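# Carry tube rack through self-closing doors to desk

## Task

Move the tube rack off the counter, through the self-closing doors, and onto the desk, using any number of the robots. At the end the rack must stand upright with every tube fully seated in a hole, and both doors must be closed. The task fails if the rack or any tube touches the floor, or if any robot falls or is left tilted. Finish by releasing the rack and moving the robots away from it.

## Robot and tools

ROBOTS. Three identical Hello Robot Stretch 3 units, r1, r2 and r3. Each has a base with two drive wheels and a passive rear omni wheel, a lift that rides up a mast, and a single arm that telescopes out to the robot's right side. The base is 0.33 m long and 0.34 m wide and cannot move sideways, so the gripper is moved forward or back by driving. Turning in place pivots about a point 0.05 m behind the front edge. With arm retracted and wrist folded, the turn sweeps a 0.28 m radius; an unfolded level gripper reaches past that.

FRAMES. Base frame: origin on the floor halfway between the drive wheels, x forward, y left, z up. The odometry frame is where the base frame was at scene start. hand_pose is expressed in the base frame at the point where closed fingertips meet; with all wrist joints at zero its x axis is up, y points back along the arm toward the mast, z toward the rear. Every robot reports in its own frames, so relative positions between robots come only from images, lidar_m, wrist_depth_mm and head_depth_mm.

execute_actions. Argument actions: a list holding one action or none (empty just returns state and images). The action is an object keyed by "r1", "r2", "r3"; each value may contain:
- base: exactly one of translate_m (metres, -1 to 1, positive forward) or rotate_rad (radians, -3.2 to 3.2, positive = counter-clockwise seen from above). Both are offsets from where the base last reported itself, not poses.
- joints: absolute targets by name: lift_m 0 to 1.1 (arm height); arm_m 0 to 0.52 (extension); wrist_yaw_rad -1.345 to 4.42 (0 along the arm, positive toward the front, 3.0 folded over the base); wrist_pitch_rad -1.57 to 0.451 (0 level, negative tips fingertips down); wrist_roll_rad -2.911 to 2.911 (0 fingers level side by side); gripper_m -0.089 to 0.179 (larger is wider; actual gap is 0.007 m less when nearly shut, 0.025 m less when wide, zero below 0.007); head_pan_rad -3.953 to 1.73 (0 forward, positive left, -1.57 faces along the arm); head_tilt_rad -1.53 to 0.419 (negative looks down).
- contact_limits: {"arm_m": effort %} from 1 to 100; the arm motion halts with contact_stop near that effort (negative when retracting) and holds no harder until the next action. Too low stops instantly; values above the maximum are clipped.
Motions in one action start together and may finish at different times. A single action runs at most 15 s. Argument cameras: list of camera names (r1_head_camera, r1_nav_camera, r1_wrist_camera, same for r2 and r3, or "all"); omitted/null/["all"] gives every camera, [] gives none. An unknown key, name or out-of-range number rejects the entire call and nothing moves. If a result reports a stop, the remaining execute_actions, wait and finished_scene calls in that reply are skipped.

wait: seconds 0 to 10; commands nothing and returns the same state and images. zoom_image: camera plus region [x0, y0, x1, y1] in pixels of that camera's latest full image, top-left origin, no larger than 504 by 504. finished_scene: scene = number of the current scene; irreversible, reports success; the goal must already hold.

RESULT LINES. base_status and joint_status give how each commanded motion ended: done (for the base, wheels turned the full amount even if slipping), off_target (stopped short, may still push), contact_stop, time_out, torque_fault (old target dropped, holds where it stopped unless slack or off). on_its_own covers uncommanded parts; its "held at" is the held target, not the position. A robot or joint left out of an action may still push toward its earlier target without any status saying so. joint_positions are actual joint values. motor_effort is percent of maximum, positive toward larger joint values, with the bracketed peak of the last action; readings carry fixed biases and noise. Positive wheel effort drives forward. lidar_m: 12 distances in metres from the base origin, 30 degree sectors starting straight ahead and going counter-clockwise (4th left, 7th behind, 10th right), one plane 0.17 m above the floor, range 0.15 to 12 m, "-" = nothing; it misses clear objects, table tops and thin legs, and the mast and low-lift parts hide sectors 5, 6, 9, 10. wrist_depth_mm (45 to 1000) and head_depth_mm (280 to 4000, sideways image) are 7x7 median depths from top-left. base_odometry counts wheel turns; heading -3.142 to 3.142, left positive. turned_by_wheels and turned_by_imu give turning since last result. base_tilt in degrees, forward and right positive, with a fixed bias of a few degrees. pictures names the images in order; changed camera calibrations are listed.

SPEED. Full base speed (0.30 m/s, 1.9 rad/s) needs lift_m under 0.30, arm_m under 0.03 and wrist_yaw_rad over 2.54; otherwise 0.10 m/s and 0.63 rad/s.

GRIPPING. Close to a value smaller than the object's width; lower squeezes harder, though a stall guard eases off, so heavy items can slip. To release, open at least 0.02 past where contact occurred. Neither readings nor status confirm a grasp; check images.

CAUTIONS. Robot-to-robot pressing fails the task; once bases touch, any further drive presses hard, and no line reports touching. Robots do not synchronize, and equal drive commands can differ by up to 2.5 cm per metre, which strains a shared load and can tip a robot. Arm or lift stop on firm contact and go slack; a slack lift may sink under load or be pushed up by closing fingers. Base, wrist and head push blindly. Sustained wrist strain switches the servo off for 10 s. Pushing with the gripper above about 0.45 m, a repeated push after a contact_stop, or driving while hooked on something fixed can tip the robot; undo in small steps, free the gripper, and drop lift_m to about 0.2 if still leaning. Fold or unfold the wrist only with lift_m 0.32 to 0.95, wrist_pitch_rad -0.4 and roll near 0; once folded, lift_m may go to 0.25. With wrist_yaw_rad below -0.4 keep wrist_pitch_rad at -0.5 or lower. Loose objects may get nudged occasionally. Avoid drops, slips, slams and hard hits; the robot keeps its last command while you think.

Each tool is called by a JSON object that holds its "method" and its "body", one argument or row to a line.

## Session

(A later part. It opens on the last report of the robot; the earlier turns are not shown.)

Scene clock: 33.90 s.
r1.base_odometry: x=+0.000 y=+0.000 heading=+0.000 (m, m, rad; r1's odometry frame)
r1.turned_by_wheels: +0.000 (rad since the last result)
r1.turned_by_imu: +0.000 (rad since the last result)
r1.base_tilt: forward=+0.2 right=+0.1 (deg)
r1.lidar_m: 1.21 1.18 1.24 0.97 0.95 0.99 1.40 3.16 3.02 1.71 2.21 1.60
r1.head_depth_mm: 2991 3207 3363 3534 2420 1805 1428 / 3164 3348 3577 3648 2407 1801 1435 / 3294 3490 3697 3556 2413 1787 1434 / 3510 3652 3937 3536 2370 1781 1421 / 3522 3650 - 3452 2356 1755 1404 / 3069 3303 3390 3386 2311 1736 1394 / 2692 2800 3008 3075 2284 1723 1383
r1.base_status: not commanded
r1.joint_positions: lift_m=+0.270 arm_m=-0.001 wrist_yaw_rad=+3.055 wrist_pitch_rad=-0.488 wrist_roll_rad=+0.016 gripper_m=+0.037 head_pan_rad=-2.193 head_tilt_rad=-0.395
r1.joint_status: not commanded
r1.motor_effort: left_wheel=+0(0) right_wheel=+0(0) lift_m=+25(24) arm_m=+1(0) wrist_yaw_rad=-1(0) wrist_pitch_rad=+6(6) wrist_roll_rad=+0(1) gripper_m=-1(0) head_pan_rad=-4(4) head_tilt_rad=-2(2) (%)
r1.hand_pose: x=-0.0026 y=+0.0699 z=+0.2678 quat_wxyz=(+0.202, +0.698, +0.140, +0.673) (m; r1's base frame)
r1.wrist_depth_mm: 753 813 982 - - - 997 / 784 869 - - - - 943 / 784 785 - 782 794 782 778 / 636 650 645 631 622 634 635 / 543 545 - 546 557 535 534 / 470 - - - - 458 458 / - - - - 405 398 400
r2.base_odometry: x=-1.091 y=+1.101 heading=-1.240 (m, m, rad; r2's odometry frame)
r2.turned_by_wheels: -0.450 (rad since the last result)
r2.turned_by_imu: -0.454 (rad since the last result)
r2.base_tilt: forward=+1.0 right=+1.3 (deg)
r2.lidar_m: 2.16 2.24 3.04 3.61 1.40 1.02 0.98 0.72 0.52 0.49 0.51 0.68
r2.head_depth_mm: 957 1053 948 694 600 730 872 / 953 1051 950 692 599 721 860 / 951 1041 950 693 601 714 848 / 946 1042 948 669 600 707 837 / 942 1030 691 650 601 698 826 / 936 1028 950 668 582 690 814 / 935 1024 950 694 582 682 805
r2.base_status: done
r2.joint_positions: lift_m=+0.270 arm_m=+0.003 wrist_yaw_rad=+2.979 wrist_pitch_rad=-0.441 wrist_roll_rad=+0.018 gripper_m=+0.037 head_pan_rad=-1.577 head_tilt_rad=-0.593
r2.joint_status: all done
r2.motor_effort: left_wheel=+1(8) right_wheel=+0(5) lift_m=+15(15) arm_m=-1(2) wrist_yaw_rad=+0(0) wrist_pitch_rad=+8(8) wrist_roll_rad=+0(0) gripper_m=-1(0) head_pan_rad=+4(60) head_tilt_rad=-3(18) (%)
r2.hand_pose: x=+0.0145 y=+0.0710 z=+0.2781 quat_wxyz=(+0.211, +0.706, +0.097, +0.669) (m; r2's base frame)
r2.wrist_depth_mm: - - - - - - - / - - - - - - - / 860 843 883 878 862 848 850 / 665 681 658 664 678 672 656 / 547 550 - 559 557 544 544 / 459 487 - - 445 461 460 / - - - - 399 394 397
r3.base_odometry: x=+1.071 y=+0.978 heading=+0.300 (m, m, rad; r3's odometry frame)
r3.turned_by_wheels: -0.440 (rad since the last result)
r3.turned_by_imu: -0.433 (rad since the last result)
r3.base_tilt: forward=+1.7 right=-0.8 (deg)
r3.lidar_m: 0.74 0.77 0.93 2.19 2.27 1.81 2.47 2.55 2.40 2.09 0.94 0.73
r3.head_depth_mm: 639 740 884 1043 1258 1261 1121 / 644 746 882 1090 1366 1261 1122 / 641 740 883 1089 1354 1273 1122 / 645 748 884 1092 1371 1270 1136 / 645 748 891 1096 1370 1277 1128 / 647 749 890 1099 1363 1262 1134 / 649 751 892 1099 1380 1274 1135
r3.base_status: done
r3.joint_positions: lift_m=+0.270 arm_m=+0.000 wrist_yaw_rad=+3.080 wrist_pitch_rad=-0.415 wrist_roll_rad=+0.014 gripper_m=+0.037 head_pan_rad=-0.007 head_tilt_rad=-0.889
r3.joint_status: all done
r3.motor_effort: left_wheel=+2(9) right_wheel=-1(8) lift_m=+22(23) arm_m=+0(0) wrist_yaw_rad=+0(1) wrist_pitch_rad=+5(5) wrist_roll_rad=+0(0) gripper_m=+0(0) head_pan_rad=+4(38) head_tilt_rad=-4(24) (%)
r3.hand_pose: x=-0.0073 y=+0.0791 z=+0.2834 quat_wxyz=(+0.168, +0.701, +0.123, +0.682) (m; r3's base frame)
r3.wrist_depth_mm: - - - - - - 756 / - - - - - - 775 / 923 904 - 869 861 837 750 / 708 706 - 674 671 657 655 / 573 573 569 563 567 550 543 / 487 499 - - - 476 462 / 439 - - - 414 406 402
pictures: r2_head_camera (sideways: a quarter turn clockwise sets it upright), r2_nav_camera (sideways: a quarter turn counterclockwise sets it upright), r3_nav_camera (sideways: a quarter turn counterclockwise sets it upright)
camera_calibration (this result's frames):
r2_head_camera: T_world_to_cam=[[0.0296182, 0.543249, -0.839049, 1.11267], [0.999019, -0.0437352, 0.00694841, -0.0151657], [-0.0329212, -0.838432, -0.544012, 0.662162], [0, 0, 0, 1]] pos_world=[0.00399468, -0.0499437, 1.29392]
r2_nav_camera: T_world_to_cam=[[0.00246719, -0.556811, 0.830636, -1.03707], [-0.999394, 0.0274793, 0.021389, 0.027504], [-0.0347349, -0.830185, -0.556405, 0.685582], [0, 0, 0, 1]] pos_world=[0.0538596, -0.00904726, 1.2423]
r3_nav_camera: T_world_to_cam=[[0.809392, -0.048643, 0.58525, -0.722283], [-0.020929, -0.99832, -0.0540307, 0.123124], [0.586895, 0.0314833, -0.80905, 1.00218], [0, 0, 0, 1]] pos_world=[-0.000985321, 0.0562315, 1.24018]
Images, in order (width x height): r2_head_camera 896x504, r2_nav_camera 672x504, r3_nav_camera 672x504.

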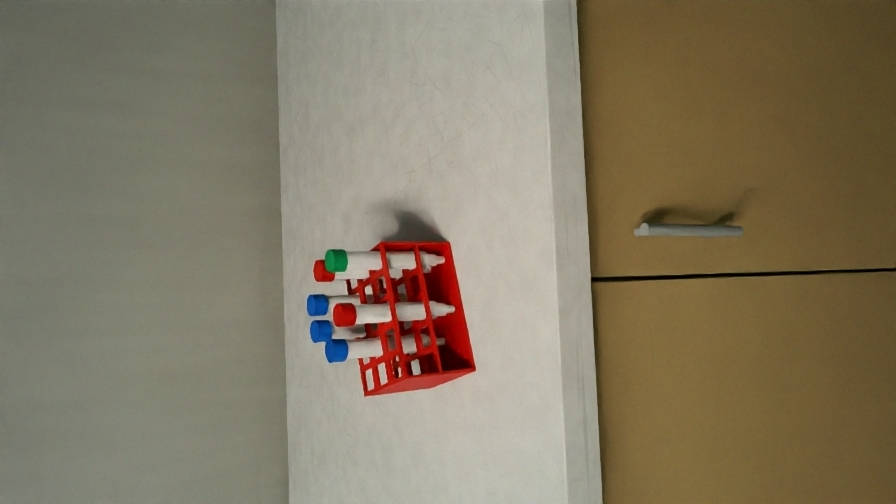

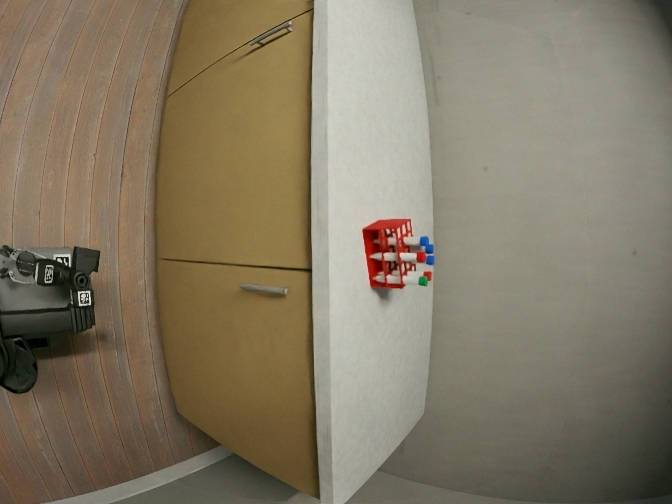

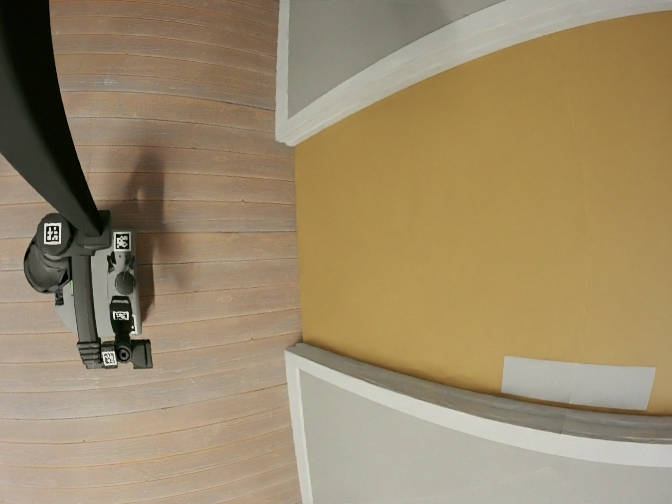

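{"method": "execute_actions", "body": {
  "actions": [
    {"r2":{"base":{"translate_m":-0.15},"joints":{"lift_m":0.92}},"r3":{"base":{"translate_m":0.76}},"r1":{"base":{"rotate_rad":-1.9},"joints":{"head_pan_rad":0,"head_tilt_rad":-0.6}}}
  ],
  "cameras": []
}}

{"method": "execute_actions", "body": {
  "actions": [
    {"r2":{"base":{"rotate_rad":0.3},"joints":{"wrist_yaw_rad":0,"gripper_m":0.179}},"r3":{"base":{"translate_m":0.04},"joints":{"lift_m":0.31}},"r1":{"base":{"translate_m":0.8}}}
  ],
  "cameras": ["r1_nav_camera"]
}}

{"method": "execute_actions", "body": {
  "actions": [
    {"r2":{"joints":{"wrist_pitch_rad":0,"wrist_roll_rad":0,"lift_m":0.86,"arm_m":0.1}},"r3":{"base":{"translate_m":0.3}}}
  ],
  "cameras": ["r2_wrist_camera","r2_head_camera","r3_nav_camera"]
}}

Scene clock: 54.80 s.
r1.base_odometry: x=+0.000 y=+0.000 heading=-1.900 (m, m, rad; r1's odometry frame)
r1.turned_by_wheels: -1.900 (rad since the last result)
r1.turned_by_imu: -1.875 (rad since the last result)
r1.base_tilt: forward=+0.2 right=+0.1 (deg)
r1.lidar_m: 2.60 2.22 2.22 1.37 1.18 1.18 1.09 0.94 0.94 1.08 1.86 3.16
r1.head_depth_mm: 3317 3448 3486 2465 1890 1507 1262 / 3412 3742 3433 2445 1860 1503 1255 / 2990 3389 3479 2403 1830 1482 1244 / 2704 3014 3203 2382 1837 1475 1237 / 2437 2725 2979 2352 1794 1458 1231 / 2271 2433 2708 2310 1800 1457 1221 / 2129 2307 2495 2295 1767 1448 1218
r1.base_status: done
r1.joint_positions: lift_m=+0.270 arm_m=-0.001 wrist_yaw_rad=+3.055 wrist_pitch_rad=-0.488 wrist_roll_rad=+0.016 gripper_m=+0.037 head_pan_rad=-0.007 head_tilt_rad=-0.593
r1.joint_status: all done
r1.motor_effort: left_wheel=+2(12) right_wheel=+0(4) lift_m=+25(24) arm_m=+1(0) wrist_yaw_rad=+0(1) wrist_pitch_rad=+6(6) wrist_roll_rad=-1(0) gripper_m=-1(0) head_pan_rad=+4(52) head_tilt_rad=-3(23) (%)
r1.hand_pose: x=-0.0026 y=+0.0699 z=+0.2678 quat_wxyz=(+0.202, +0.698, +0.140, +0.673) (m; r1's base frame)
r1.wrist_depth_mm: 937 - - - - - - / 963 - - - 999 - - / 788 799 - 799 771 767 770 / 643 640 639 632 625 632 635 / 535 544 - 559 553 535 536 / 473 - - - - 463 456 / - - - - 402 406 404
r2.base_odometry: x=-1.140 y=+1.243 heading=-1.240 (m, m, rad; r2's odometry frame)
r2.turned_by_wheels: +0.000 (rad since the last result)
r2.turned_by_imu: -0.001 (rad since the last result)
r2.base_tilt: forward=+1.1 right=+1.3 (deg)
r2.lidar_m: 2.31 2.40 3.24 3.34 1.19 0.86 0.83 0.85 0.52 0.50 0.51 0.68
r2.head_depth_mm: 962 1057 947 691 634 - - / 956 1048 950 693 600 712 - / 952 1046 946 693 600 709 - / 950 1039 950 694 602 701 - / 945 1036 948 693 600 689 - / 943 1030 952 668 601 684 796 / 935 1024 907 650 581 691 815
r2.base_status: done
r2.joint_positions: lift_m=+0.920 arm_m=+0.003 wrist_yaw_rad=+2.979 wrist_pitch_rad=-0.441 wrist_roll_rad=+0.018 gripper_m=+0.037 head_pan_rad=-1.577 head_tilt_rad=-0.593
r2.joint_status: all done
r2.motor_effort: left_wheel=+2(7) right_wheel=+0(6) lift_m=+33(35) arm_m=-1(1) wrist_yaw_rad=+0(0) wrist_pitch_rad=+8(8) wrist_roll_rad=+0(0) gripper_m=+0(0) head_pan_rad=+4(4) head_tilt_rad=-3(4) (%)
r2.hand_pose: x=+0.0145 y=+0.0710 z=+0.9271 quat_wxyz=(+0.211, +0.706, +0.097, +0.669) (m; r2's base frame)
r2.wrist_depth_mm: - - - - - - - / - - - - - - - / - - - - - - - / - - - - - - - / - - - - - - - / - - - - - - - / - - - - - - -
r3.base_odometry: x=+1.797 y=+1.202 heading=+0.300 (m, m, rad; r3's odometry frame)
r3.turned_by_wheels: +0.001 (rad since the last result)
r3.turned_by_imu: -0.020 (rad since the last result)
r3.base_tilt: forward=+1.6 right=-0.9 (deg)
r3.lidar_m: - - 0.15 0.19 2.27 2.42 3.14 3.24 2.17 0.24 0.15 -
r3.head_depth_mm: - - - - - - - / - - - - - - - / - - - - - - - / - - - - - - - / - - - - - - - / - - - - - - - / - - - - - - -
r3.base_status: translate_m off_target (by the wheels' count: +0.7599 of +0.7600)
r3.joint_positions: lift_m=+0.270 arm_m=+0.000 wrist_yaw_rad=+3.080 wrist_pitch_rad=-0.416 wrist_roll_rad=+0.015 gripper_m=+0.037 head_pan_rad=+0.004 head_tilt_rad=-0.909
r3.joint_status: not commanded
r3.on_its_own: left_wheel is at rest, and its effort (+29) is outside its rest range (-18 to +18)
r3.motor_effort: left_wheel=+29(45) right_wheel=+9(35) lift_m=+26(26) arm_m=+0(0) wrist_yaw_rad=+0(2) wrist_pitch_rad=+5(6) wrist_roll_rad=+0(0) gripper_m=+0(0) head_pan_rad=-2(9) head_tilt_rad=+5(4) (%)
r3.hand_pose: x=-0.0073 y=+0.0789 z=+0.2830 quat_wxyz=(+0.169, +0.701, +0.124, +0.682) (m; r3's base frame)
r3.wrist_depth_mm: - - - 565 198 115 81 / - - - 612 206 117 82 / 916 894 - 672 212 120 83 / 700 694 - 658 219 122 85 / 568 575 556 542 186 125 86 / 486 503 - - - 126 87 / 437 - - - 216 121 88
pictures: none
No camera images: the call's "cameras" was empty. Leave "cameras" out to get every camera's image.

Scene clock: 59.17 s.
r1.base_odometry: x=-0.259 y=-0.757 heading=-1.900 (m, m, rad; r1's odometry frame)
r1.turned_by_wheels: +0.000 (rad since the last result)
r1.turned_by_imu: +0.000 (rad since the last result)
r1.base_tilt: forward=+0.2 right=+0.2 (deg)
r1.lidar_m: 1.92 1.63 1.65 1.91 1.75 1.75 1.75 1.50 1.50 1.72 2.58 2.75
r1.head_depth_mm: 2780 3017 3112 2448 1877 1504 1263 / 2494 2888 3193 2438 1849 1494 1254 / 2220 2513 2918 2396 1843 1486 1245 / 2025 2247 2511 2393 1813 1477 1243 / 1828 2011 2244 2318 1811 1469 1231 / 1675 1830 2040 2161 1771 1451 1228 / 1547 1691 1854 2029 1769 1435 1212
r1.base_status: done
r1.joint_positions: lift_m=+0.270 arm_m=-0.001 wrist_yaw_rad=+3.055 wrist_pitch_rad=-0.488 wrist_roll_rad=+0.016 gripper_m=+0.037 head_pan_rad=-0.007 head_tilt_rad=-0.594
r1.joint_status: not commanded
r1.motor_effort: left_wheel=+2(10) right_wheel=-1(2) lift_m=+25(25) arm_m=+0(1) wrist_yaw_rad=+0(0) wrist_pitch_rad=+6(6) wrist_roll_rad=-1(1) gripper_m=+0(1) head_pan_rad=+4(3) head_tilt_rad=-3(3) (%)
r1.hand_pose: x=-0.0026 y=+0.0699 z=+0.2677 quat_wxyz=(+0.202, +0.698, +0.140, +0.673) (m; r1's base frame)
r1.wrist_depth_mm: - - - - - - - / - - - - - - - / 797 800 - 768 777 793 792 / 645 627 636 637 636 633 633 / 537 543 - 548 554 534 531 / 480 - - - - 461 458 / - - - - 405 400 398
r2.base_odometry: x=-1.140 y=+1.243 heading=-0.940 (m, m, rad; r2's odometry frame)
r2.turned_by_wheels: +0.300 (rad since the last result)
r2.turned_by_imu: +0.303 (rad since the last result)
r2.base_tilt: forward=+1.1 right=+1.3 (deg)
r2.lidar_m: 2.31 2.73 3.62 1.59 0.94 0.83 0.83 0.57 0.50 0.50 0.58 1.01
r2.head_depth_mm: 919 999 949 691 581 - - / 936 1024 948 693 581 684 - / 958 1050 950 693 593 - - / 982 1078 692 672 600 - - / 1004 1103 950 674 657 755 924 / 1028 1135 950 693 675 817 957 / 1051 1161 951 695 702 827 1008
r2.base_status: done
r2.joint_positions: lift_m=+0.920 arm_m=+0.003 wrist_yaw_rad=+0.002 wrist_pitch_rad=-0.441 wrist_roll_rad=+0.018 gripper_m=+0.179 head_pan_rad=-1.577 head_tilt_rad=-0.593
r2.joint_status: all done
r2.motor_effort: left_wheel=-2(5) right_wheel=+2(5) lift_m=+33(33) arm_m=-1(1) wrist_yaw_rad=-2(3) wrist_pitch_rad=+8(8) wrist_roll_rad=+0(0) gripper_m=-1(96) head_pan_rad=+4(5) head_tilt_rad=-3(3) (%)
r2.hand_pose: x=-0.0210 y=-0.3690 z=+0.9271 quat_wxyz=(+0.684, +0.154, -0.696, -0.156) (m; r2's base frame)
r2.wrist_depth_mm: 759 754 741 377 716 676 635 / 431 427 428 386 423 418 415 / 376 338 315 300 298 295 295 / 483 418 369 321 271 250 237 / 596 471 424 369 331 303 267 / 777 586 510 433 379 343 287 / - 793 640 523 436 383 347
r3.base_odometry: x=+1.835 y=+1.214 heading=+0.301 (m, m, rad; r3's odometry frame)
r3.turned_by_wheels: +0.000 (rad since the last result)
r3.turned_by_imu: +0.003 (rad since the last result)
r3.base_tilt: forward=+1.5 right=-0.8 (deg)
r3.lidar_m: - - 0.15 0.19 2.27 1.71 1.70 3.22 2.16 0.24 0.15 -
r3.head_depth_mm: - - - - - - - / - - - - - - - / - - - - - - - / - - - - - - - / - - - - - - - / - - - - - - - / - - - - - - -
r3.base_status: translate_m off_target (by the wheels' count: +0.0399 of +0.0400)
r3.joint_positions: lift_m=+0.310 arm_m=+0.000 wrist_yaw_rad=+3.080 wrist_pitch_rad=-0.416 wrist_roll_rad=+0.015 gripper_m=+0.037 head_pan_rad=+0.004 head_tilt_rad=-0.909
r3.joint_status: all done
r3.on_its_own: left_wheel is at rest, and its effort (+29) is outside its rest range (-18 to +18)
r3.motor_effort: left_wheel=+29(38) right_wheel=+12(13) lift_m=+28(30) arm_m=+0(0) wrist_yaw_rad=+0(1) wrist_pitch_rad=+5(5) wrist_roll_rad=+0(0) gripper_m=+0(0) head_pan_rad=-2(2) head_tilt_rad=+5(5) (%)
r3.hand_pose: x=-0.0073 y=+0.0789 z=+0.3229 quat_wxyz=(+0.169, +0.701, +0.124, +0.682) (m; r3's base frame)
r3.wrist_depth_mm: - - - 558 199 115 81 / - - - 616 206 117 82 / 991 966 - 676 213 120 83 / 772 769 - 715 219 122 84 / 623 621 616 588 185 124 85 / 539 526 - 532 - 126 87 / 466 - - - 220 120 88
pictures: r1_nav_camera (sideways: a quarter turn counterclockwise sets it upright)
camera_calibration (this result's frames):
r1_nav_camera: T_world_to_cam=[[0.588724, 0.0349491, 0.807578, -1.0145], [0.0478642, -0.998819, 0.0083324, 0.0437393], [0.806916, 0.0337486, -0.589701, 0.720737], [0, 0, 0, 1]] pos_world=[0.013593, 0.0548197, 1.24394]
Images, in order (width x height): r1_nav_camera 672x504.

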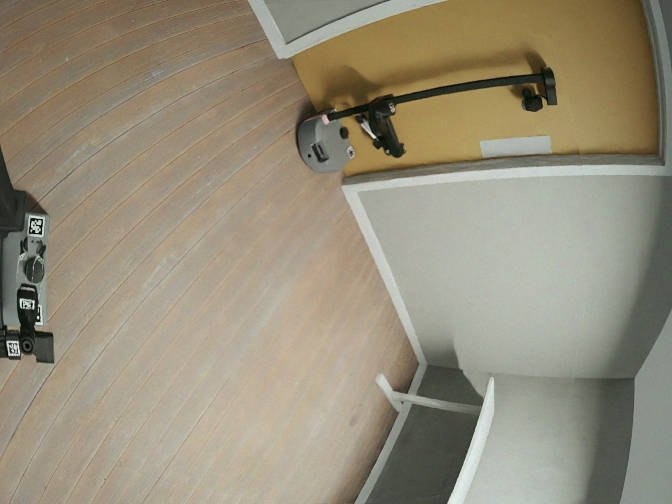

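Scene clock: 63.10 s.
r1.base_odometry: x=-0.259 y=-0.757 heading=-1.900 (m, m, rad; r1's odometry frame)
r1.turned_by_wheels: +0.000 (rad since the last result)
r1.turned_by_imu: +0.001 (rad since the last result)
r1.base_tilt: forward=+0.2 right=+0.1 (deg)
r1.lidar_m: 1.93 1.63 1.65 1.91 1.75 1.75 1.74 1.50 1.50 1.72 2.58 2.75
r1.head_depth_mm: 2744 2997 3124 2486 1878 1508 1263 / 2498 2897 3232 2427 1842 1508 1259 / 2225 2532 2894 2393 1840 1489 1243 / 2003 2249 2515 2379 1817 1472 1243 / 1836 2028 2245 2330 1805 1464 1238 / 1663 1838 2037 2184 1783 1437 1222 / 1546 1677 1833 2017 1764 1436 1212
r1.base_status: not commanded
r1.joint_positions: lift_m=+0.270 arm_m=-0.001 wrist_yaw_rad=+3.055 wrist_pitch_rad=-0.488 wrist_roll_rad=+0.016 gripper_m=+0.037 head_pan_rad=-0.007 head_tilt_rad=-0.594
r1.joint_status: not commanded
r1.motor_effort: left_wheel=+1(1) right_wheel=-1(1) lift_m=+25(25) arm_m=+0(0) wrist_yaw_rad=-1(0) wrist_pitch_rad=+6(6) wrist_roll_rad=-1(1) gripper_m=-1(1) head_pan_rad=+3(4) head_tilt_rad=-3(3) (%)
r1.hand_pose: x=-0.0026 y=+0.0699 z=+0.2677 quat_wxyz=(+0.202, +0.698, +0.140, +0.673) (m; r1's base frame)
r1.wrist_depth_mm: - - - - - - - / - - - - - - 996 / 796 800 - 801 791 781 778 / 631 626 633 642 627 630 630 / 531 543 - 546 539 535 525 / 484 - - - - 454 451 / - - - - 404 404 405
r2.base_odometry: x=-1.140 y=+1.243 heading=-0.940 (m, m, rad; r2's odometry frame)
r2.turned_by_wheels: +0.000 (rad since the last result)
r2.turned_by_imu: +0.000 (rad since the last result)
r2.base_tilt: forward=+1.2 right=+1.3 (deg)
r2.lidar_m: 2.31 2.72 3.62 1.59 0.94 0.83 0.83 0.58 0.50 0.50 0.58 1.01
r2.head_depth_mm: 917 1000 949 692 572 - - / 940 1022 949 720 581 - - / 962 1047 946 693 - - 888 / 979 1080 691 675 - - 906 / 1007 1102 948 693 655 764 916 / 1028 1134 953 706 682 794 957 / 1056 1159 952 694 704 831 1004
r2.base_status: not commanded
r2.joint_positions: lift_m=+0.860 arm_m=+0.100 wrist_yaw_rad=+0.001 wrist_pitch_rad=-0.022 wrist_roll_rad=+0.005 gripper_m=+0.179 head_pan_rad=-1.577 head_tilt_rad=-0.593
r2.joint_status: all done
r2.motor_effort: left_wheel=-1(0) right_wheel=+2(3) lift_m=+15(29) arm_m=+3(2) wrist_yaw_rad=-1(2) wrist_pitch_rad=+12(13) wrist_roll_rad=-3(2) gripper_m=-1(0) head_pan_rad=+4(5) head_tilt_rad=-2(4) (%)
r2.hand_pose: x=-0.0211 y=-0.5003 z=+0.9695 quat_wxyz=(+0.706, +0.008, -0.709, -0.008) (m; r2's base frame)
r2.wrist_depth_mm: - 905 832 769 691 647 605 / - 959 856 798 719 664 617 / - - 911 339 742 676 633 / 535 550 485 312 580 598 619 / 312 343 317 314 323 327 335 / 241 211 222 225 226 227 246 / 273 218 190 179 172 174 171
r3.base_odometry: x=+2.121 y=+1.303 heading=+0.301 (m, m, rad; r3's odometry frame)
r3.turned_by_wheels: +0.000 (rad since the last result)
r3.turned_by_imu: +0.001 (rad since the last result)
r3.base_tilt: forward=+1.7 right=-0.8 (deg)
r3.lidar_m: - - 0.15 0.20 2.27 1.71 1.70 3.22 2.16 0.24 0.15 -
r3.head_depth_mm: - - - - - - - / - - - - - - - / - - - - - - - / - - - - - - - / - - - - - - - / - - - - - - - / - - - - - - -
r3.base_status: translate_m off_target (by the wheels' count: +0.2999 of +0.3000)
r3.joint_positions: lift_m=+0.310 arm_m=+0.000 wrist_yaw_rad=+3.080 wrist_pitch_rad=-0.416 wrist_roll_rad=+0.015 gripper_m=+0.037 head_pan_rad=+0.004 head_tilt_rad=-0.909
r3.joint_status: not commanded
r3.on_its_own: left_wheel is at rest, and its effort (+29) is outside its rest range (-18 to +18)
r3.motor_effort: left_wheel=+29(32) right_wheel=+13(12) lift_m=+28(28) arm_m=+0(0) wrist_yaw_rad=+1(1) wrist_pitch_rad=+5(5) wrist_roll_rad=+0(0) gripper_m=+0(0) head_pan_rad=-3(3) head_tilt_rad=+4(4) (%)
r3.hand_pose: x=-0.0073 y=+0.0789 z=+0.3229 quat_wxyz=(+0.169, +0.701, +0.124, +0.682) (m; r3's base frame)
r3.wrist_depth_mm: - - - 560 199 115 81 / - - - 613 206 117 82 / 990 955 - 673 212 119 83 / 762 760 - 713 218 122 84 / 630 629 628 588 185 124 85 / 537 530 - 533 - 126 87 / 466 - - - 220 121 88
pictures: r2_head_camera (sideways: a quarter turn clockwise sets it upright), r2_wrist_camera, r3_nav_camera (sideways: a quarter turn counterclockwise sets it upright)
camera_calibration (this result's frames):
r2_head_camera: T_world_to_cam=[[0.0295093, 0.543255, -0.839049, 1.11267], [0.999028, -0.0435349, 0.00694841, -0.0151658], [-0.0327531, -0.838438, -0.544012, 0.662161], [0, 0, 0, 1]] pos_world=[0.00400469, -0.0499441, 1.29392]
r2_wrist_camera: T_world_to_cam=[[-0.999532, -0.0305879, -0.000900139, -0.0310588], [-0.00558328, 0.211211, -0.977425, 1.07943], [0.0300875, -0.976962, -0.211282, -0.122294], [0, 0, 0, 1]] pos_world=[-0.021338, -0.348414, 1.0292]
r3_nav_camera: T_world_to_cam=[[0.821566, -0.0393719, 0.568753, -0.700864], [-0.0106484, -0.998498, -0.0537393, 0.122681], [0.570015, 0.038094, -0.820751, 1.01749], [0, 0, 0, 1]] pos_world=[-0.00287215, 0.0561418, 1.24032]
Images, in order (width x height): r2_head_camera 896x504, r2_wrist_camera 644x364, r3_nav_camera 672x504.

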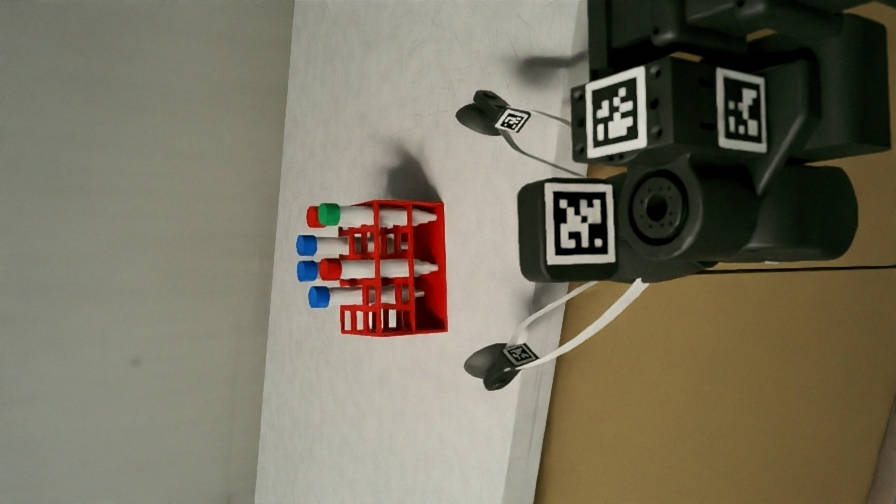

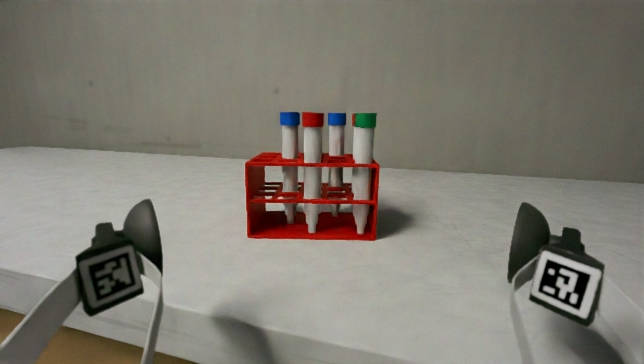

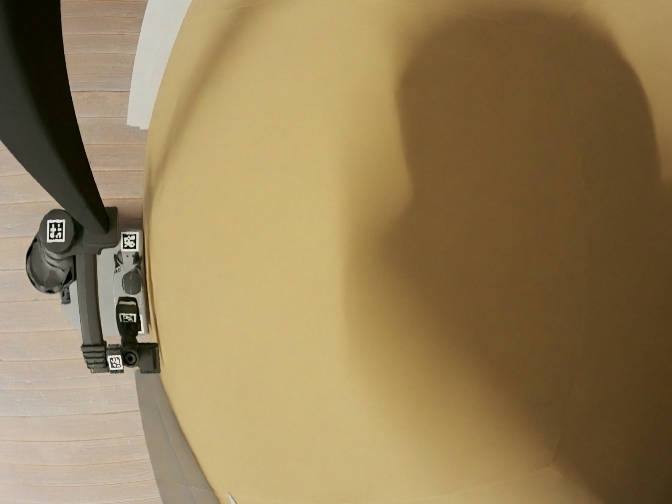

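{"method": "execute_actions", "body": {
  "actions": [
    {"r2":{"base":{"translate_m":0.015},"joints":{"lift_m":0.85,"arm_m":0.2}},"r3":{"base":{"translate_m":-0.3},"joints":{"lift_m":0.28}}}
  ],
  "cameras": ["r2_wrist_camera"]
}}

{"method": "execute_actions", "body": {
  "actions": [
    {"r3":{"base":{"rotate_rad":-0.45}}}
  ],
  "cameras": []
}}

{"method": "execute_actions", "body": {
  "actions": [
    {"r2":{"joints":{"arm_m":0.29}},"r3":{"base":{"translate_m":0.2}}}
  ],
  "cameras": []
}}

{"method": "execute_actions", "body": {
  "actions": [
    {"r3":{"base":{"rotate_rad":0.5},"joints":{"lift_m":0.31,"head_tilt_rad":-1.3}}}
  ],
  "cameras": ["r2_wrist_camera","r2_head_camera","r3_nav_camera"]
}}

Scene clock: 82.47 s.
r1.base_odometry: x=-0.259 y=-0.757 heading=-1.900 (m, m, rad; r1's odometry frame)
r1.turned_by_wheels: +0.000 (rad since the last result)
r1.turned_by_imu: +0.001 (rad since the last result)
r1.base_tilt: forward=+0.2 right=+0.1 (deg)
r1.lidar_m: 1.92 1.34 1.65 1.91 1.75 1.75 1.75 1.50 1.50 1.72 2.58 2.75
r1.head_depth_mm: 2747 2984 3153 2460 1863 1518 1267 / 2514 2878 3222 2425 1857 1500 1257 / 2244 2529 2881 2379 1830 1491 1242 / 2015 2226 2528 2379 1825 1478 1239 / 1837 2029 2236 2347 1804 1452 1234 / 1678 1834 2044 2179 1785 1458 1225 / 1545 1677 1845 2031 1611 1439 1217
r1.base_status: not commanded
r1.joint_positions: lift_m=+0.270 arm_m=-0.001 wrist_yaw_rad=+3.055 wrist_pitch_rad=-0.488 wrist_roll_rad=+0.016 gripper_m=+0.037 head_pan_rad=-0.007 head_tilt_rad=-0.594
r1.joint_status: not commanded
r1.motor_effort: left_wheel=+2(1) right_wheel=-1(1) lift_m=+25(25) arm_m=+0(0) wrist_yaw_rad=+0(1) wrist_pitch_rad=+6(6) wrist_roll_rad=+0(1) gripper_m=+0(0) head_pan_rad=+4(3) head_tilt_rad=-3(3) (%)
r1.hand_pose: x=-0.0026 y=+0.0699 z=+0.2677 quat_wxyz=(+0.202, +0.698, +0.140, +0.673) (m; r1's base frame)
r1.wrist_depth_mm: - - - - - - - / - - - - - - - / 775 784 - 784 775 787 787 / 635 634 628 628 620 639 622 / 544 545 - 551 548 528 526 / 479 - - - - 456 456 / - - - - 402 407 402
r2.base_odometry: x=-1.131 y=+1.231 heading=-0.940 (m, m, rad; r2's odometry frame)
r2.turned_by_wheels: +0.000 (rad since the last result)
r2.turned_by_imu: +0.000 (rad since the last result)
r2.base_tilt: forward=+1.1 right=+1.4 (deg)
r2.lidar_m: 2.30 2.71 3.62 1.61 0.96 0.84 0.84 0.58 0.50 0.50 0.58 1.02
r2.head_depth_mm: 923 1004 945 691 - - 776 / 940 1027 950 720 - 710 808 / 964 1058 949 714 - 737 846 / 986 1077 703 696 - 756 882 / 1007 1108 950 684 664 771 922 / 1032 1138 949 693 687 801 969 / 1056 1172 949 695 709 835 1019
r2.base_status: done
r2.joint_positions: lift_m=+0.850 arm_m=+0.200 wrist_yaw_rad=+0.001 wrist_pitch_rad=-0.021 wrist_roll_rad=+0.005 gripper_m=+0.179 head_pan_rad=-1.577 head_tilt_rad=-0.593
r2.joint_status: all done
r2.motor_effort: left_wheel=-1(4) right_wheel=+2(6) lift_m=+15(16) arm_m=+2(3) wrist_yaw_rad=-1(2) wrist_pitch_rad=+11(12) wrist_roll_rad=-2(3) gripper_m=+0(0) head_pan_rad=+4(4) head_tilt_rad=-3(3) (%)
r2.hand_pose: x=-0.0212 y=-0.6004 z=+0.9597 quat_wxyz=(+0.706, +0.008, -0.709, -0.007) (m; r2's base frame)
r2.wrist_depth_mm: 899 817 746 675 621 574 534 / 960 845 766 693 629 583 548 / - 896 782 222 632 613 565 / 494 503 393 227 230 539 553 / 287 317 248 237 254 303 307 / 214 191 204 206 207 207 225 / 148 155 156 158 159 159 158
r3.base_odometry: x=+1.835 y=+1.214 heading=+0.301 (m, m, rad; r3's odometry frame)
r3.turned_by_wheels: +0.000 (rad since the last result)
r3.turned_by_imu: -0.001 (rad since the last result)
r3.base_tilt: forward=+1.7 right=-0.8 (deg)
r3.lidar_m: 0.35 0.36 0.49 0.96 2.25 1.41 2.86 2.95 2.61 1.18 0.43 0.37
r3.head_depth_mm: 294 332 394 486 635 917 1106 / 294 331 395 487 634 915 1128 / 294 332 395 488 637 927 1125 / 291 332 396 488 636 921 1116 / 292 332 396 490 638 927 1129 / 292 332 396 490 642 932 1124 / 292 333 397 490 639 932 1129
r3.base_status: done
r3.joint_positions: lift_m=+0.280 arm_m=+0.000 wrist_yaw_rad=+3.080 wrist_pitch_rad=-0.416 wrist_roll_rad=+0.015 gripper_m=+0.037 head_pan_rad=+0.004 head_tilt_rad=-0.901
r3.joint_status: all done
r3.motor_effort: left_wheel=+0(21) right_wheel=+0(9) lift_m=+22(25) arm_m=+0(0) wrist_yaw_rad=+1(0) wrist_pitch_rad=+5(5) wrist_roll_rad=+0(0) gripper_m=+0(0) head_pan_rad=-3(3) head_tilt_rad=+1(4) (%)
r3.hand_pose: x=-0.0073 y=+0.0789 z=+0.2932 quat_wxyz=(+0.169, +0.701, +0.124, +0.682) (m; r3's base frame)
r3.wrist_depth_mm: - - - - 783 575 402 / - - - - 802 592 412 / 918 897 - 875 782 600 419 / 730 727 - 705 683 611 426 / 585 585 582 565 583 549 432 / 501 509 - - - 480 439 / 448 - - - 425 415 403
pictures: r2_wrist_camera
camera_calibration (this result's frames):
r2_wrist_camera: T_world_to_cam=[[-0.999536, -0.0304363, -0.000869059, -0.034105], [-0.00556261, 0.21059, -0.977559, 1.09071], [0.0299363, -0.9771, -0.210662, -0.222769], [0, 0, 0, 1]] pos_world=[-0.0213532, -0.448399, 1.01927]
Images, in order (width x height): r2_wrist_camera 644x364.

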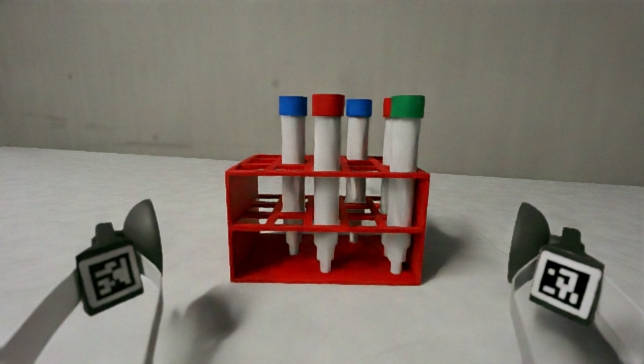

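Scene clock: 83.93 s.
r1.base_odometry: x=-0.259 y=-0.757 heading=-1.900 (m, m, rad; r1's odometry frame)
r1.turned_by_wheels: +0.000 (rad since the last result)
r1.turned_by_imu: +0.000 (rad since the last result)
r1.base_tilt: forward=+0.2 right=+0.1 (deg)
r1.lidar_m: 1.93 1.39 1.65 1.90 1.75 1.75 1.75 1.50 1.50 1.72 2.58 2.75
r1.head_depth_mm: 2801 3005 3141 2454 1884 1518 1270 / 2479 2856 3178 2434 1857 1495 1256 / 2244 2536 2876 2420 1841 1481 1248 / 1997 2233 2549 2372 1829 1479 1245 / 1820 2010 2261 2337 1805 1468 1230 / 1677 1831 2031 2180 1785 1454 1222 / 1545 1687 1848 2026 1673 1435 1219
r1.base_status: not commanded
r1.joint_positions: lift_m=+0.270 arm_m=-0.001 wrist_yaw_rad=+3.055 wrist_pitch_rad=-0.488 wrist_roll_rad=+0.016 gripper_m=+0.037 head_pan_rad=-0.007 head_tilt_rad=-0.594
r1.joint_status: not commanded
r1.motor_effort: left_wheel=+1(1) right_wheel=-1(0) lift_m=+25(25) arm_m=+1(0) wrist_yaw_rad=+0(0) wrist_pitch_rad=+6(6) wrist_roll_rad=+0(1) gripper_m=-1(1) head_pan_rad=+4(4) head_tilt_rad=-3(3) (%)
r1.hand_pose: x=-0.0026 y=+0.0699 z=+0.2677 quat_wxyz=(+0.202, +0.698, +0.140, +0.673) (m; r1's base frame)
r1.wrist_depth_mm: - - - - - - - / - - - - - - - / 819 786 - 790 778 778 773 / 624 625 639 638 619 623 627 / 536 550 - 541 550 531 525 / 475 - - - - 455 464 / - - - - 400 400 404
r2.base_odometry: x=-1.131 y=+1.231 heading=-0.940 (m, m, rad; r2's odometry frame)
r2.turned_by_wheels: +0.000 (rad since the last result)
r2.turned_by_imu: +0.000 (rad since the last result)
r2.base_tilt: forward=+1.1 right=+1.3 (deg)
r2.lidar_m: 2.31 2.70 3.61 1.61 0.96 0.84 0.84 0.58 0.50 0.50 0.58 1.02
r2.head_depth_mm: 923 1002 950 692 - - 775 / 941 1028 945 719 - 710 808 / 959 1055 950 716 - 738 842 / 987 1081 703 697 - 755 882 / 1007 1105 949 682 664 773 920 / 1033 1140 949 692 685 803 966 / 1056 1171 950 694 708 835 1015
r2.base_status: not commanded
r2.joint_positions: lift_m=+0.850 arm_m=+0.200 wrist_yaw_rad=+0.001 wrist_pitch_rad=-0.021 wrist_roll_rad=+0.005 gripper_m=+0.179 head_pan_rad=-1.577 head_tilt_rad=-0.593
r2.joint_status: not commanded
r2.motor_effort: left_wheel=-1(1) right_wheel=+2(2) lift_m=+15(15) arm_m=+2(3) wrist_yaw_rad=-2(2) wrist_pitch_rad=+12(11) wrist_roll_rad=-3(3) gripper_m=+0(0) head_pan_rad=+4(5) head_tilt_rad=-3(3) (%)
r2.hand_pose: x=-0.0212 y=-0.6004 z=+0.9597 quat_wxyz=(+0.706, +0.008, -0.709, -0.007) (m; r2's base frame)
r2.wrist_depth_mm: 908 813 726 668 622 569 530 / 945 847 771 687 644 585 545 / 964 881 806 222 639 603 561 / 490 507 391 228 230 545 560 / 286 315 250 237 252 299 308 / 213 192 203 205 207 207 224 / 148 156 156 158 159 159 157
r3.base_odometry: x=+1.835 y=+1.214 heading=-0.149 (m, m, rad; r3's odometry frame)
r3.turned_by_wheels: -0.450 (rad since the last result)
r3.turned_by_imu: -0.442 (rad since the last result)
r3.base_tilt: forward=+1.8 right=-0.7 (deg)
r3.lidar_m: 0.36 0.35 0.37 0.53 1.29 2.31 1.40 2.86 3.00 2.61 0.91 0.43
r3.head_depth_mm: 373 433 501 576 736 1200 1125 / 353 417 508 636 798 1087 1123 / 337 393 473 594 796 1162 1129 / 321 373 443 545 712 1027 1127 / 307 354 417 505 644 887 1126 / 296 336 392 472 589 786 1091 / 289 320 372 441 542 703 1010
r3.base_status: done
r3.joint_positions: lift_m=+0.280 arm_m=+0.000 wrist_yaw_rad=+3.080 wrist_pitch_rad=-0.416 wrist_roll_rad=+0.015 gripper_m=+0.037 head_pan_rad=+0.004 head_tilt_rad=-0.901
r3.joint_status: not commanded
r3.motor_effort: left_wheel=+2(9) right_wheel=-1(7) lift_m=+23(22) arm_m=+0(0) wrist_yaw_rad=+1(0) wrist_pitch_rad=+6(5) wrist_roll_rad=+0(0) gripper_m=+0(0) head_pan_rad=-3(3) head_tilt_rad=+1(1) (%)
r3.hand_pose: x=-0.0073 y=+0.0789 z=+0.2932 quat_wxyz=(+0.169, +0.701, +0.124, +0.682) (m; r3's base frame)
r3.wrist_depth_mm: - - 788 625 485 382 309 / - - 842 687 517 399 322 / 913 896 - 770 569 423 337 / 719 705 - 701 595 444 350 / 594 585 580 561 562 474 369 / 501 514 - - - 462 382 / 448 - - - 420 414 395
pictures: none
No camera images: the call's "cameras" was empty. Leave "cameras" out to get every camera's image.

Scene clock: 86.40 s.
r1.base_odometry: x=-0.259 y=-0.757 heading=-1.900 (m, m, rad; r1's odometry frame)
r1.turned_by_wheels: +0.000 (rad since the last result)
r1.turned_by_imu: +0.001 (rad since the last result)
r1.base_tilt: forward=+0.2 right=+0.1 (deg)
r1.lidar_m: 1.92 1.59 1.65 1.90 1.75 1.75 1.75 1.50 1.49 1.73 2.58 2.76
r1.head_depth_mm: 2732 2997 3134 2467 1874 1510 1265 / 2529 2859 3196 2433 1862 1493 1261 / 2236 2506 2908 2382 1818 1484 1245 / 2017 2251 2534 2385 1836 1473 1238 / 1831 2013 2267 2335 1810 1466 1229 / 1688 1825 2029 2171 1771 1450 1222 / 1547 1670 1850 2036 1708 1440 1223
r1.base_status: not commanded
r1.joint_positions: lift_m=+0.270 arm_m=-0.001 wrist_yaw_rad=+3.055 wrist_pitch_rad=-0.488 wrist_roll_rad=+0.016 gripper_m=+0.037 head_pan_rad=-0.007 head_tilt_rad=-0.594
r1.joint_status: not commanded
r1.motor_effort: left_wheel=+2(1) right_wheel=-1(1) lift_m=+25(25) arm_m=+1(0) wrist_yaw_rad=-1(0) wrist_pitch_rad=+6(6) wrist_roll_rad=-1(1) gripper_m=-1(1) head_pan_rad=+4(3) head_tilt_rad=-3(3) (%)
r1.hand_pose: x=-0.0026 y=+0.0699 z=+0.2677 quat_wxyz=(+0.202, +0.698, +0.140, +0.673) (m; r1's base frame)
r1.wrist_depth_mm: - - - - - - - / - - - - - 997 - / 794 794 - 789 767 790 775 / 642 638 634 645 632 639 636 / 534 547 - 545 548 533 539 / 482 - - - - 460 452 / - - - - 402 400 402
r2.base_odometry: x=-1.131 y=+1.231 heading=-0.940 (m, m, rad; r2's odometry frame)
r2.turned_by_wheels: +0.000 (rad since the last result)
r2.turned_by_imu: +0.000 (rad since the last result)
r2.base_tilt: forward=+1.1 right=+1.3 (deg)
r2.lidar_m: 2.30 2.71 3.62 1.61 0.96 0.84 0.84 0.58 0.50 0.50 0.58 1.02
r2.head_depth_mm: 922 1002 944 719 - - 808 / 939 1025 950 - 622 695 807 / 964 1054 949 - 642 715 844 / 983 1077 722 - 657 736 879 / 1006 1109 949 681 662 769 924 / 1036 1139 947 693 686 799 967 / 1060 1169 951 694 709 838 1017
r2.base_status: not commanded
r2.joint_positions: lift_m=+0.850 arm_m=+0.290 wrist_yaw_rad=+0.001 wrist_pitch_rad=-0.021 wrist_roll_rad=+0.005 gripper_m=+0.179 head_pan_rad=-1.577 head_tilt_rad=-0.593
r2.joint_status: all done
r2.motor_effort: left_wheel=-1(1) right_wheel=+2(2) lift_m=+15(15) arm_m=+3(2) wrist_yaw_rad=-1(1) wrist_pitch_rad=+11(11) wrist_roll_rad=-3(3) gripper_m=+0(0) head_pan_rad=+4(5) head_tilt_rad=-2(3) (%)
r2.hand_pose: x=-0.0212 y=-0.6903 z=+0.9597 quat_wxyz=(+0.706, +0.008, -0.709, -0.007) (m; r2's base frame)
r2.wrist_depth_mm: 795 715 640 586 540 500 463 / 818 755 680 579 552 500 483 / 872 781 705 116 159 515 493 / 488 503 160 118 140 464 495 / 286 125 150 121 119 114 306 / 213 126 141 124 131 119 224 / 147 148 152 146 141 145 157
r3.base_odometry: x=+2.033 y=+1.184 heading=-0.149 (m, m, rad; r3's odometry frame)
r3.turned_by_wheels: +0.000 (rad since the last result)
r3.turned_by_imu: +0.002 (rad since the last result)
r3.base_tilt: forward=+1.7 right=-0.8 (deg)
r3.lidar_m: 0.18 0.18 0.19 0.26 0.67 2.40 1.60 3.02 3.17 2.05 0.28 0.24
r3.head_depth_mm: - - - 313 421 523 1065 / - - - 301 388 603 903 / - - - - 338 516 1064 / - - - - 314 440 781 / - - - - 301 383 617 / - - - - - 339 510 / - - - - - 317 435
r3.base_status: done
r3.joint_positions: lift_m=+0.280 arm_m=+0.000 wrist_yaw_rad=+3.080 wrist_pitch_rad=-0.416 wrist_roll_rad=+0.015 gripper_m=+0.037 head_pan_rad=+0.004 head_tilt_rad=-0.901
r3.joint_status: not commanded
r3.motor_effort: left_wheel=+2(11) right_wheel=-1(8) lift_m=+23(22) arm_m=+0(0) wrist_yaw_rad=+0(1) wrist_pitch_rad=+5(5) wrist_roll_rad=+0(0) gripper_m=+0(0) head_pan_rad=-3(3) head_tilt_rad=+1(1) (%)
r3.hand_pose: x=-0.0073 y=+0.0789 z=+0.2932 quat_wxyz=(+0.169, +0.701, +0.124, +0.682) (m; r3's base frame)
r3.wrist_depth_mm: - - 540 381 266 207 168 / - - 601 413 284 217 175 / 910 916 - 463 306 228 183 / 720 709 - 514 326 242 191 / 587 585 576 540 323 255 200 / 500 508 - - - 269 210 / 448 - - - 401 274 221
pictures: none
No camera images: the call's "cameras" was empty. Leave "cameras" out to get every camera's image.

Scene clock: 88.13 s.
r1.base_odometry: x=-0.259 y=-0.757 heading=-1.900 (m, m, rad; r1's odometry frame)
r1.turned_by_wheels: +0.000 (rad since the last result)
r1.turned_by_imu: +0.000 (rad since the last result)
r1.base_tilt: forward=+0.2 right=+0.1 (deg)
r1.lidar_m: 1.93 1.52 1.65 1.90 1.75 1.75 1.74 1.50 1.50 1.73 2.57 2.75
r1.head_depth_mm: 2749 2979 3131 2454 1876 1501 1267 / 2510 2888 3215 2430 1852 1497 1256 / 2222 2517 2884 2408 1828 1495 1247 / 2001 2253 2552 2355 1837 1475 1247 / 1817 2022 2235 2332 1809 1464 1233 / 1681 1833 2033 2178 1788 1454 1227 / 1542 1664 1828 2021 1705 1454 1213
r1.base_status: not commanded
r1.joint_positions: lift_m=+0.270 arm_m=-0.001 wrist_yaw_rad=+3.055 wrist_pitch_rad=-0.488 wrist_roll_rad=+0.016 gripper_m=+0.037 head_pan_rad=-0.007 head_tilt_rad=-0.594
r1.joint_status: not commanded
r1.motor_effort: left_wheel=+2(1) right_wheel=+0(0) lift_m=+25(25) arm_m=+0(0) wrist_yaw_rad=+0(0) wrist_pitch_rad=+6(6) wrist_roll_rad=-1(0) gripper_m=+0(0) head_pan_rad=+4(4) head_tilt_rad=-3(3) (%)
r1.hand_pose: x=-0.0026 y=+0.0699 z=+0.2677 quat_wxyz=(+0.202, +0.698, +0.140, +0.673) (m; r1's base frame)
r1.wrist_depth_mm: - - - - - - - / - - - - - - - / 796 780 - 786 768 787 791 / 643 641 626 646 633 633 631 / 540 532 - 551 549 531 529 / 475 - - - - 462 462 / - - - - 398 402 401
r2.base_odometry: x=-1.131 y=+1.231 heading=-0.940 (m, m, rad; r2's odometry frame)
r2.turned_by_wheels: +0.000 (rad since the last result)
r2.turned_by_imu: +0.000 (rad since the last result)
r2.base_tilt: forward=+1.2 right=+1.3 (deg)
r2.lidar_m: 2.30 2.71 3.62 1.62 0.96 0.84 0.84 0.58 0.50 0.50 0.59 1.02
r2.head_depth_mm: 919 1005 949 718 - - 808 / 939 1029 945 - 620 696 809 / 962 1053 949 - 642 714 844 / 986 1080 722 - 657 736 879 / 1006 1108 948 680 661 772 921 / 1033 1142 949 693 683 801 963 / 1060 1166 950 694 709 835 1013
r2.base_status: not commanded
r2.joint_positions: lift_m=+0.850 arm_m=+0.290 wrist_yaw_rad=+0.001 wrist_pitch_rad=-0.021 wrist_roll_rad=+0.005 gripper_m=+0.179 head_pan_rad=-1.577 head_tilt_rad=-0.593
r2.joint_status: not commanded
r2.motor_effort: left_wheel=-1(1) right_wheel=+2(2) lift_m=+15(15) arm_m=+2(2) wrist_yaw_rad=-2(1) wrist_pitch_rad=+11(12) wrist_roll_rad=-3(3) gripper_m=+1(0) head_pan_rad=+5(4) head_tilt_rad=-4(3) (%)
r2.hand_pose: x=-0.0212 y=-0.6903 z=+0.9597 quat_wxyz=(+0.706, +0.008, -0.709, -0.007) (m; r2's base frame)
r2.wrist_depth_mm: 794 712 648 585 542 502 466 / 827 733 674 577 544 500 483 / 890 757 687 113 160 516 498 / 496 501 160 118 140 466 492 / 284 125 151 120 119 114 306 / 212 126 141 124 130 119 225 / 148 148 152 146 141 145 156
r3.base_odometry: x=+2.033 y=+1.184 heading=+0.351 (m, m, rad; r3's odometry frame)
r3.turned_by_wheels: +0.500 (rad since the last result)
r3.turned_by_imu: +0.492 (rad since the last result)
r3.base_tilt: forward=+1.9 right=-0.8 (deg)
r3.lidar_m: 0.18 0.18 0.26 0.67 2.38 1.60 3.02 3.16 2.05 0.30 0.24 0.18
r3.head_depth_mm: - - 310 454 805 1176 1115 / - - 315 462 1107 - 1108 / - - 318 469 1211 - 1100 / - - 314 479 1223 - - / - - 317 488 1228 - - / - - 319 497 1240 1206 - / - - 324 509 1234 1203 -
r3.base_status: done
r3.joint_positions: lift_m=+0.310 arm_m=+0.000 wrist_yaw_rad=+3.080 wrist_pitch_rad=-0.416 wrist_roll_rad=+0.015 gripper_m=+0.037 head_pan_rad=+0.004 head_tilt_rad=-1.285
r3.joint_status: all done
r3.motor_effort: left_wheel=-1(8) right_wheel=+2(10) lift_m=+29(30) arm_m=+0(0) wrist_yaw_rad=+0(0) wrist_pitch_rad=+5(5) wrist_roll_rad=+0(0) gripper_m=+0(0) head_pan_rad=-2(3) head_tilt_rad=-6(29) (%)
r3.hand_pose: x=-0.0073 y=+0.0789 z=+0.3229 quat_wxyz=(+0.169, +0.701, +0.124, +0.682) (m; r3's base frame)
r3.wrist_depth_mm: - - - - 608 326 224 / - - - - 622 331 226 / 985 989 - 895 627 336 228 / 775 763 - 761 644 342 230 / 630 632 627 611 527 345 233 / 534 533 - 539 - 348 234 / 471 - - - 446 327 237
pictures: r2_head_camera (sideways: a quarter turn clockwise sets it upright), r2_wrist_camera, r3_nav_camera (sideways: a quarter turn counterclockwise sets it upright)
camera_calibration (this result's frames):
r2_head_camera: T_world_to_cam=[[0.0295093, 0.543255, -0.839049, 1.11267], [0.999028, -0.0435349, 0.00694841, -0.0151658], [-0.0327531, -0.838438, -0.544012, 0.662161], [0, 0, 0, 1]] pos_world=[0.00400469, -0.0499441, 1.29392]
r2_wrist_camera: T_world_to_cam=[[-0.999538, -0.0303806, -0.000866249, -0.0368226], [-0.00555215, 0.210542, -0.977569, 1.10965], [0.0298815, -0.977113, -0.210614, -0.310752], [0, 0, 0, 1]] pos_world=[-0.0213589, -0.538386, 1.01928]
r3_nav_camera: T_world_to_cam=[[0.972844, -0.0387132, 0.228202, -0.258231], [-0.0292936, -0.998579, -0.0445225, 0.110771], [0.229601, 0.0366286, -0.972595, 1.21681], [0, 0, 0, 1]] pos_world=[-0.024918, 0.0560466, 1.24732]
Images, in order (width x height): r2_head_camera 896x504, r2_wrist_camera 644x364, r3_nav_camera 672x504.

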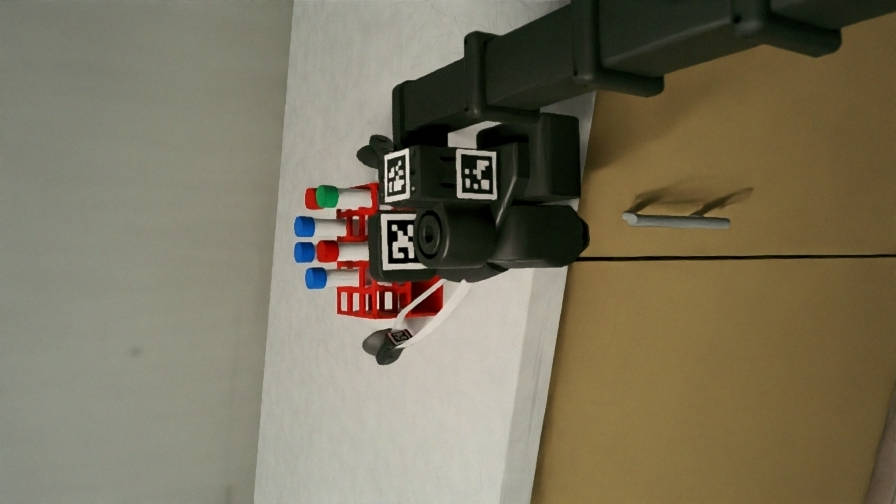

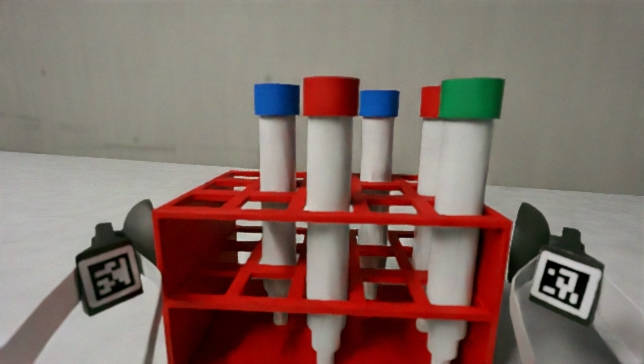

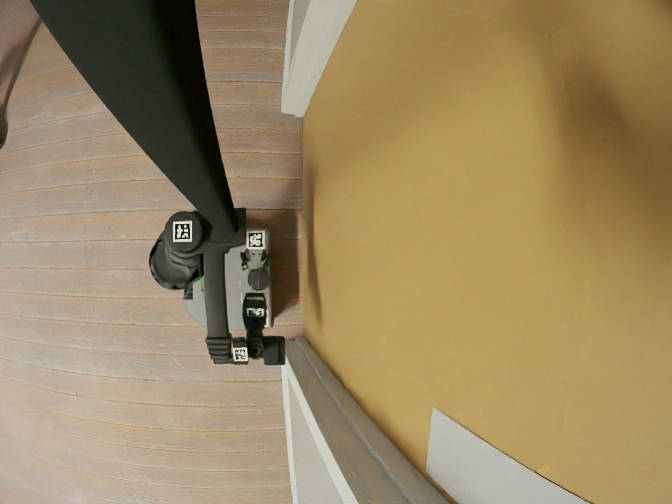

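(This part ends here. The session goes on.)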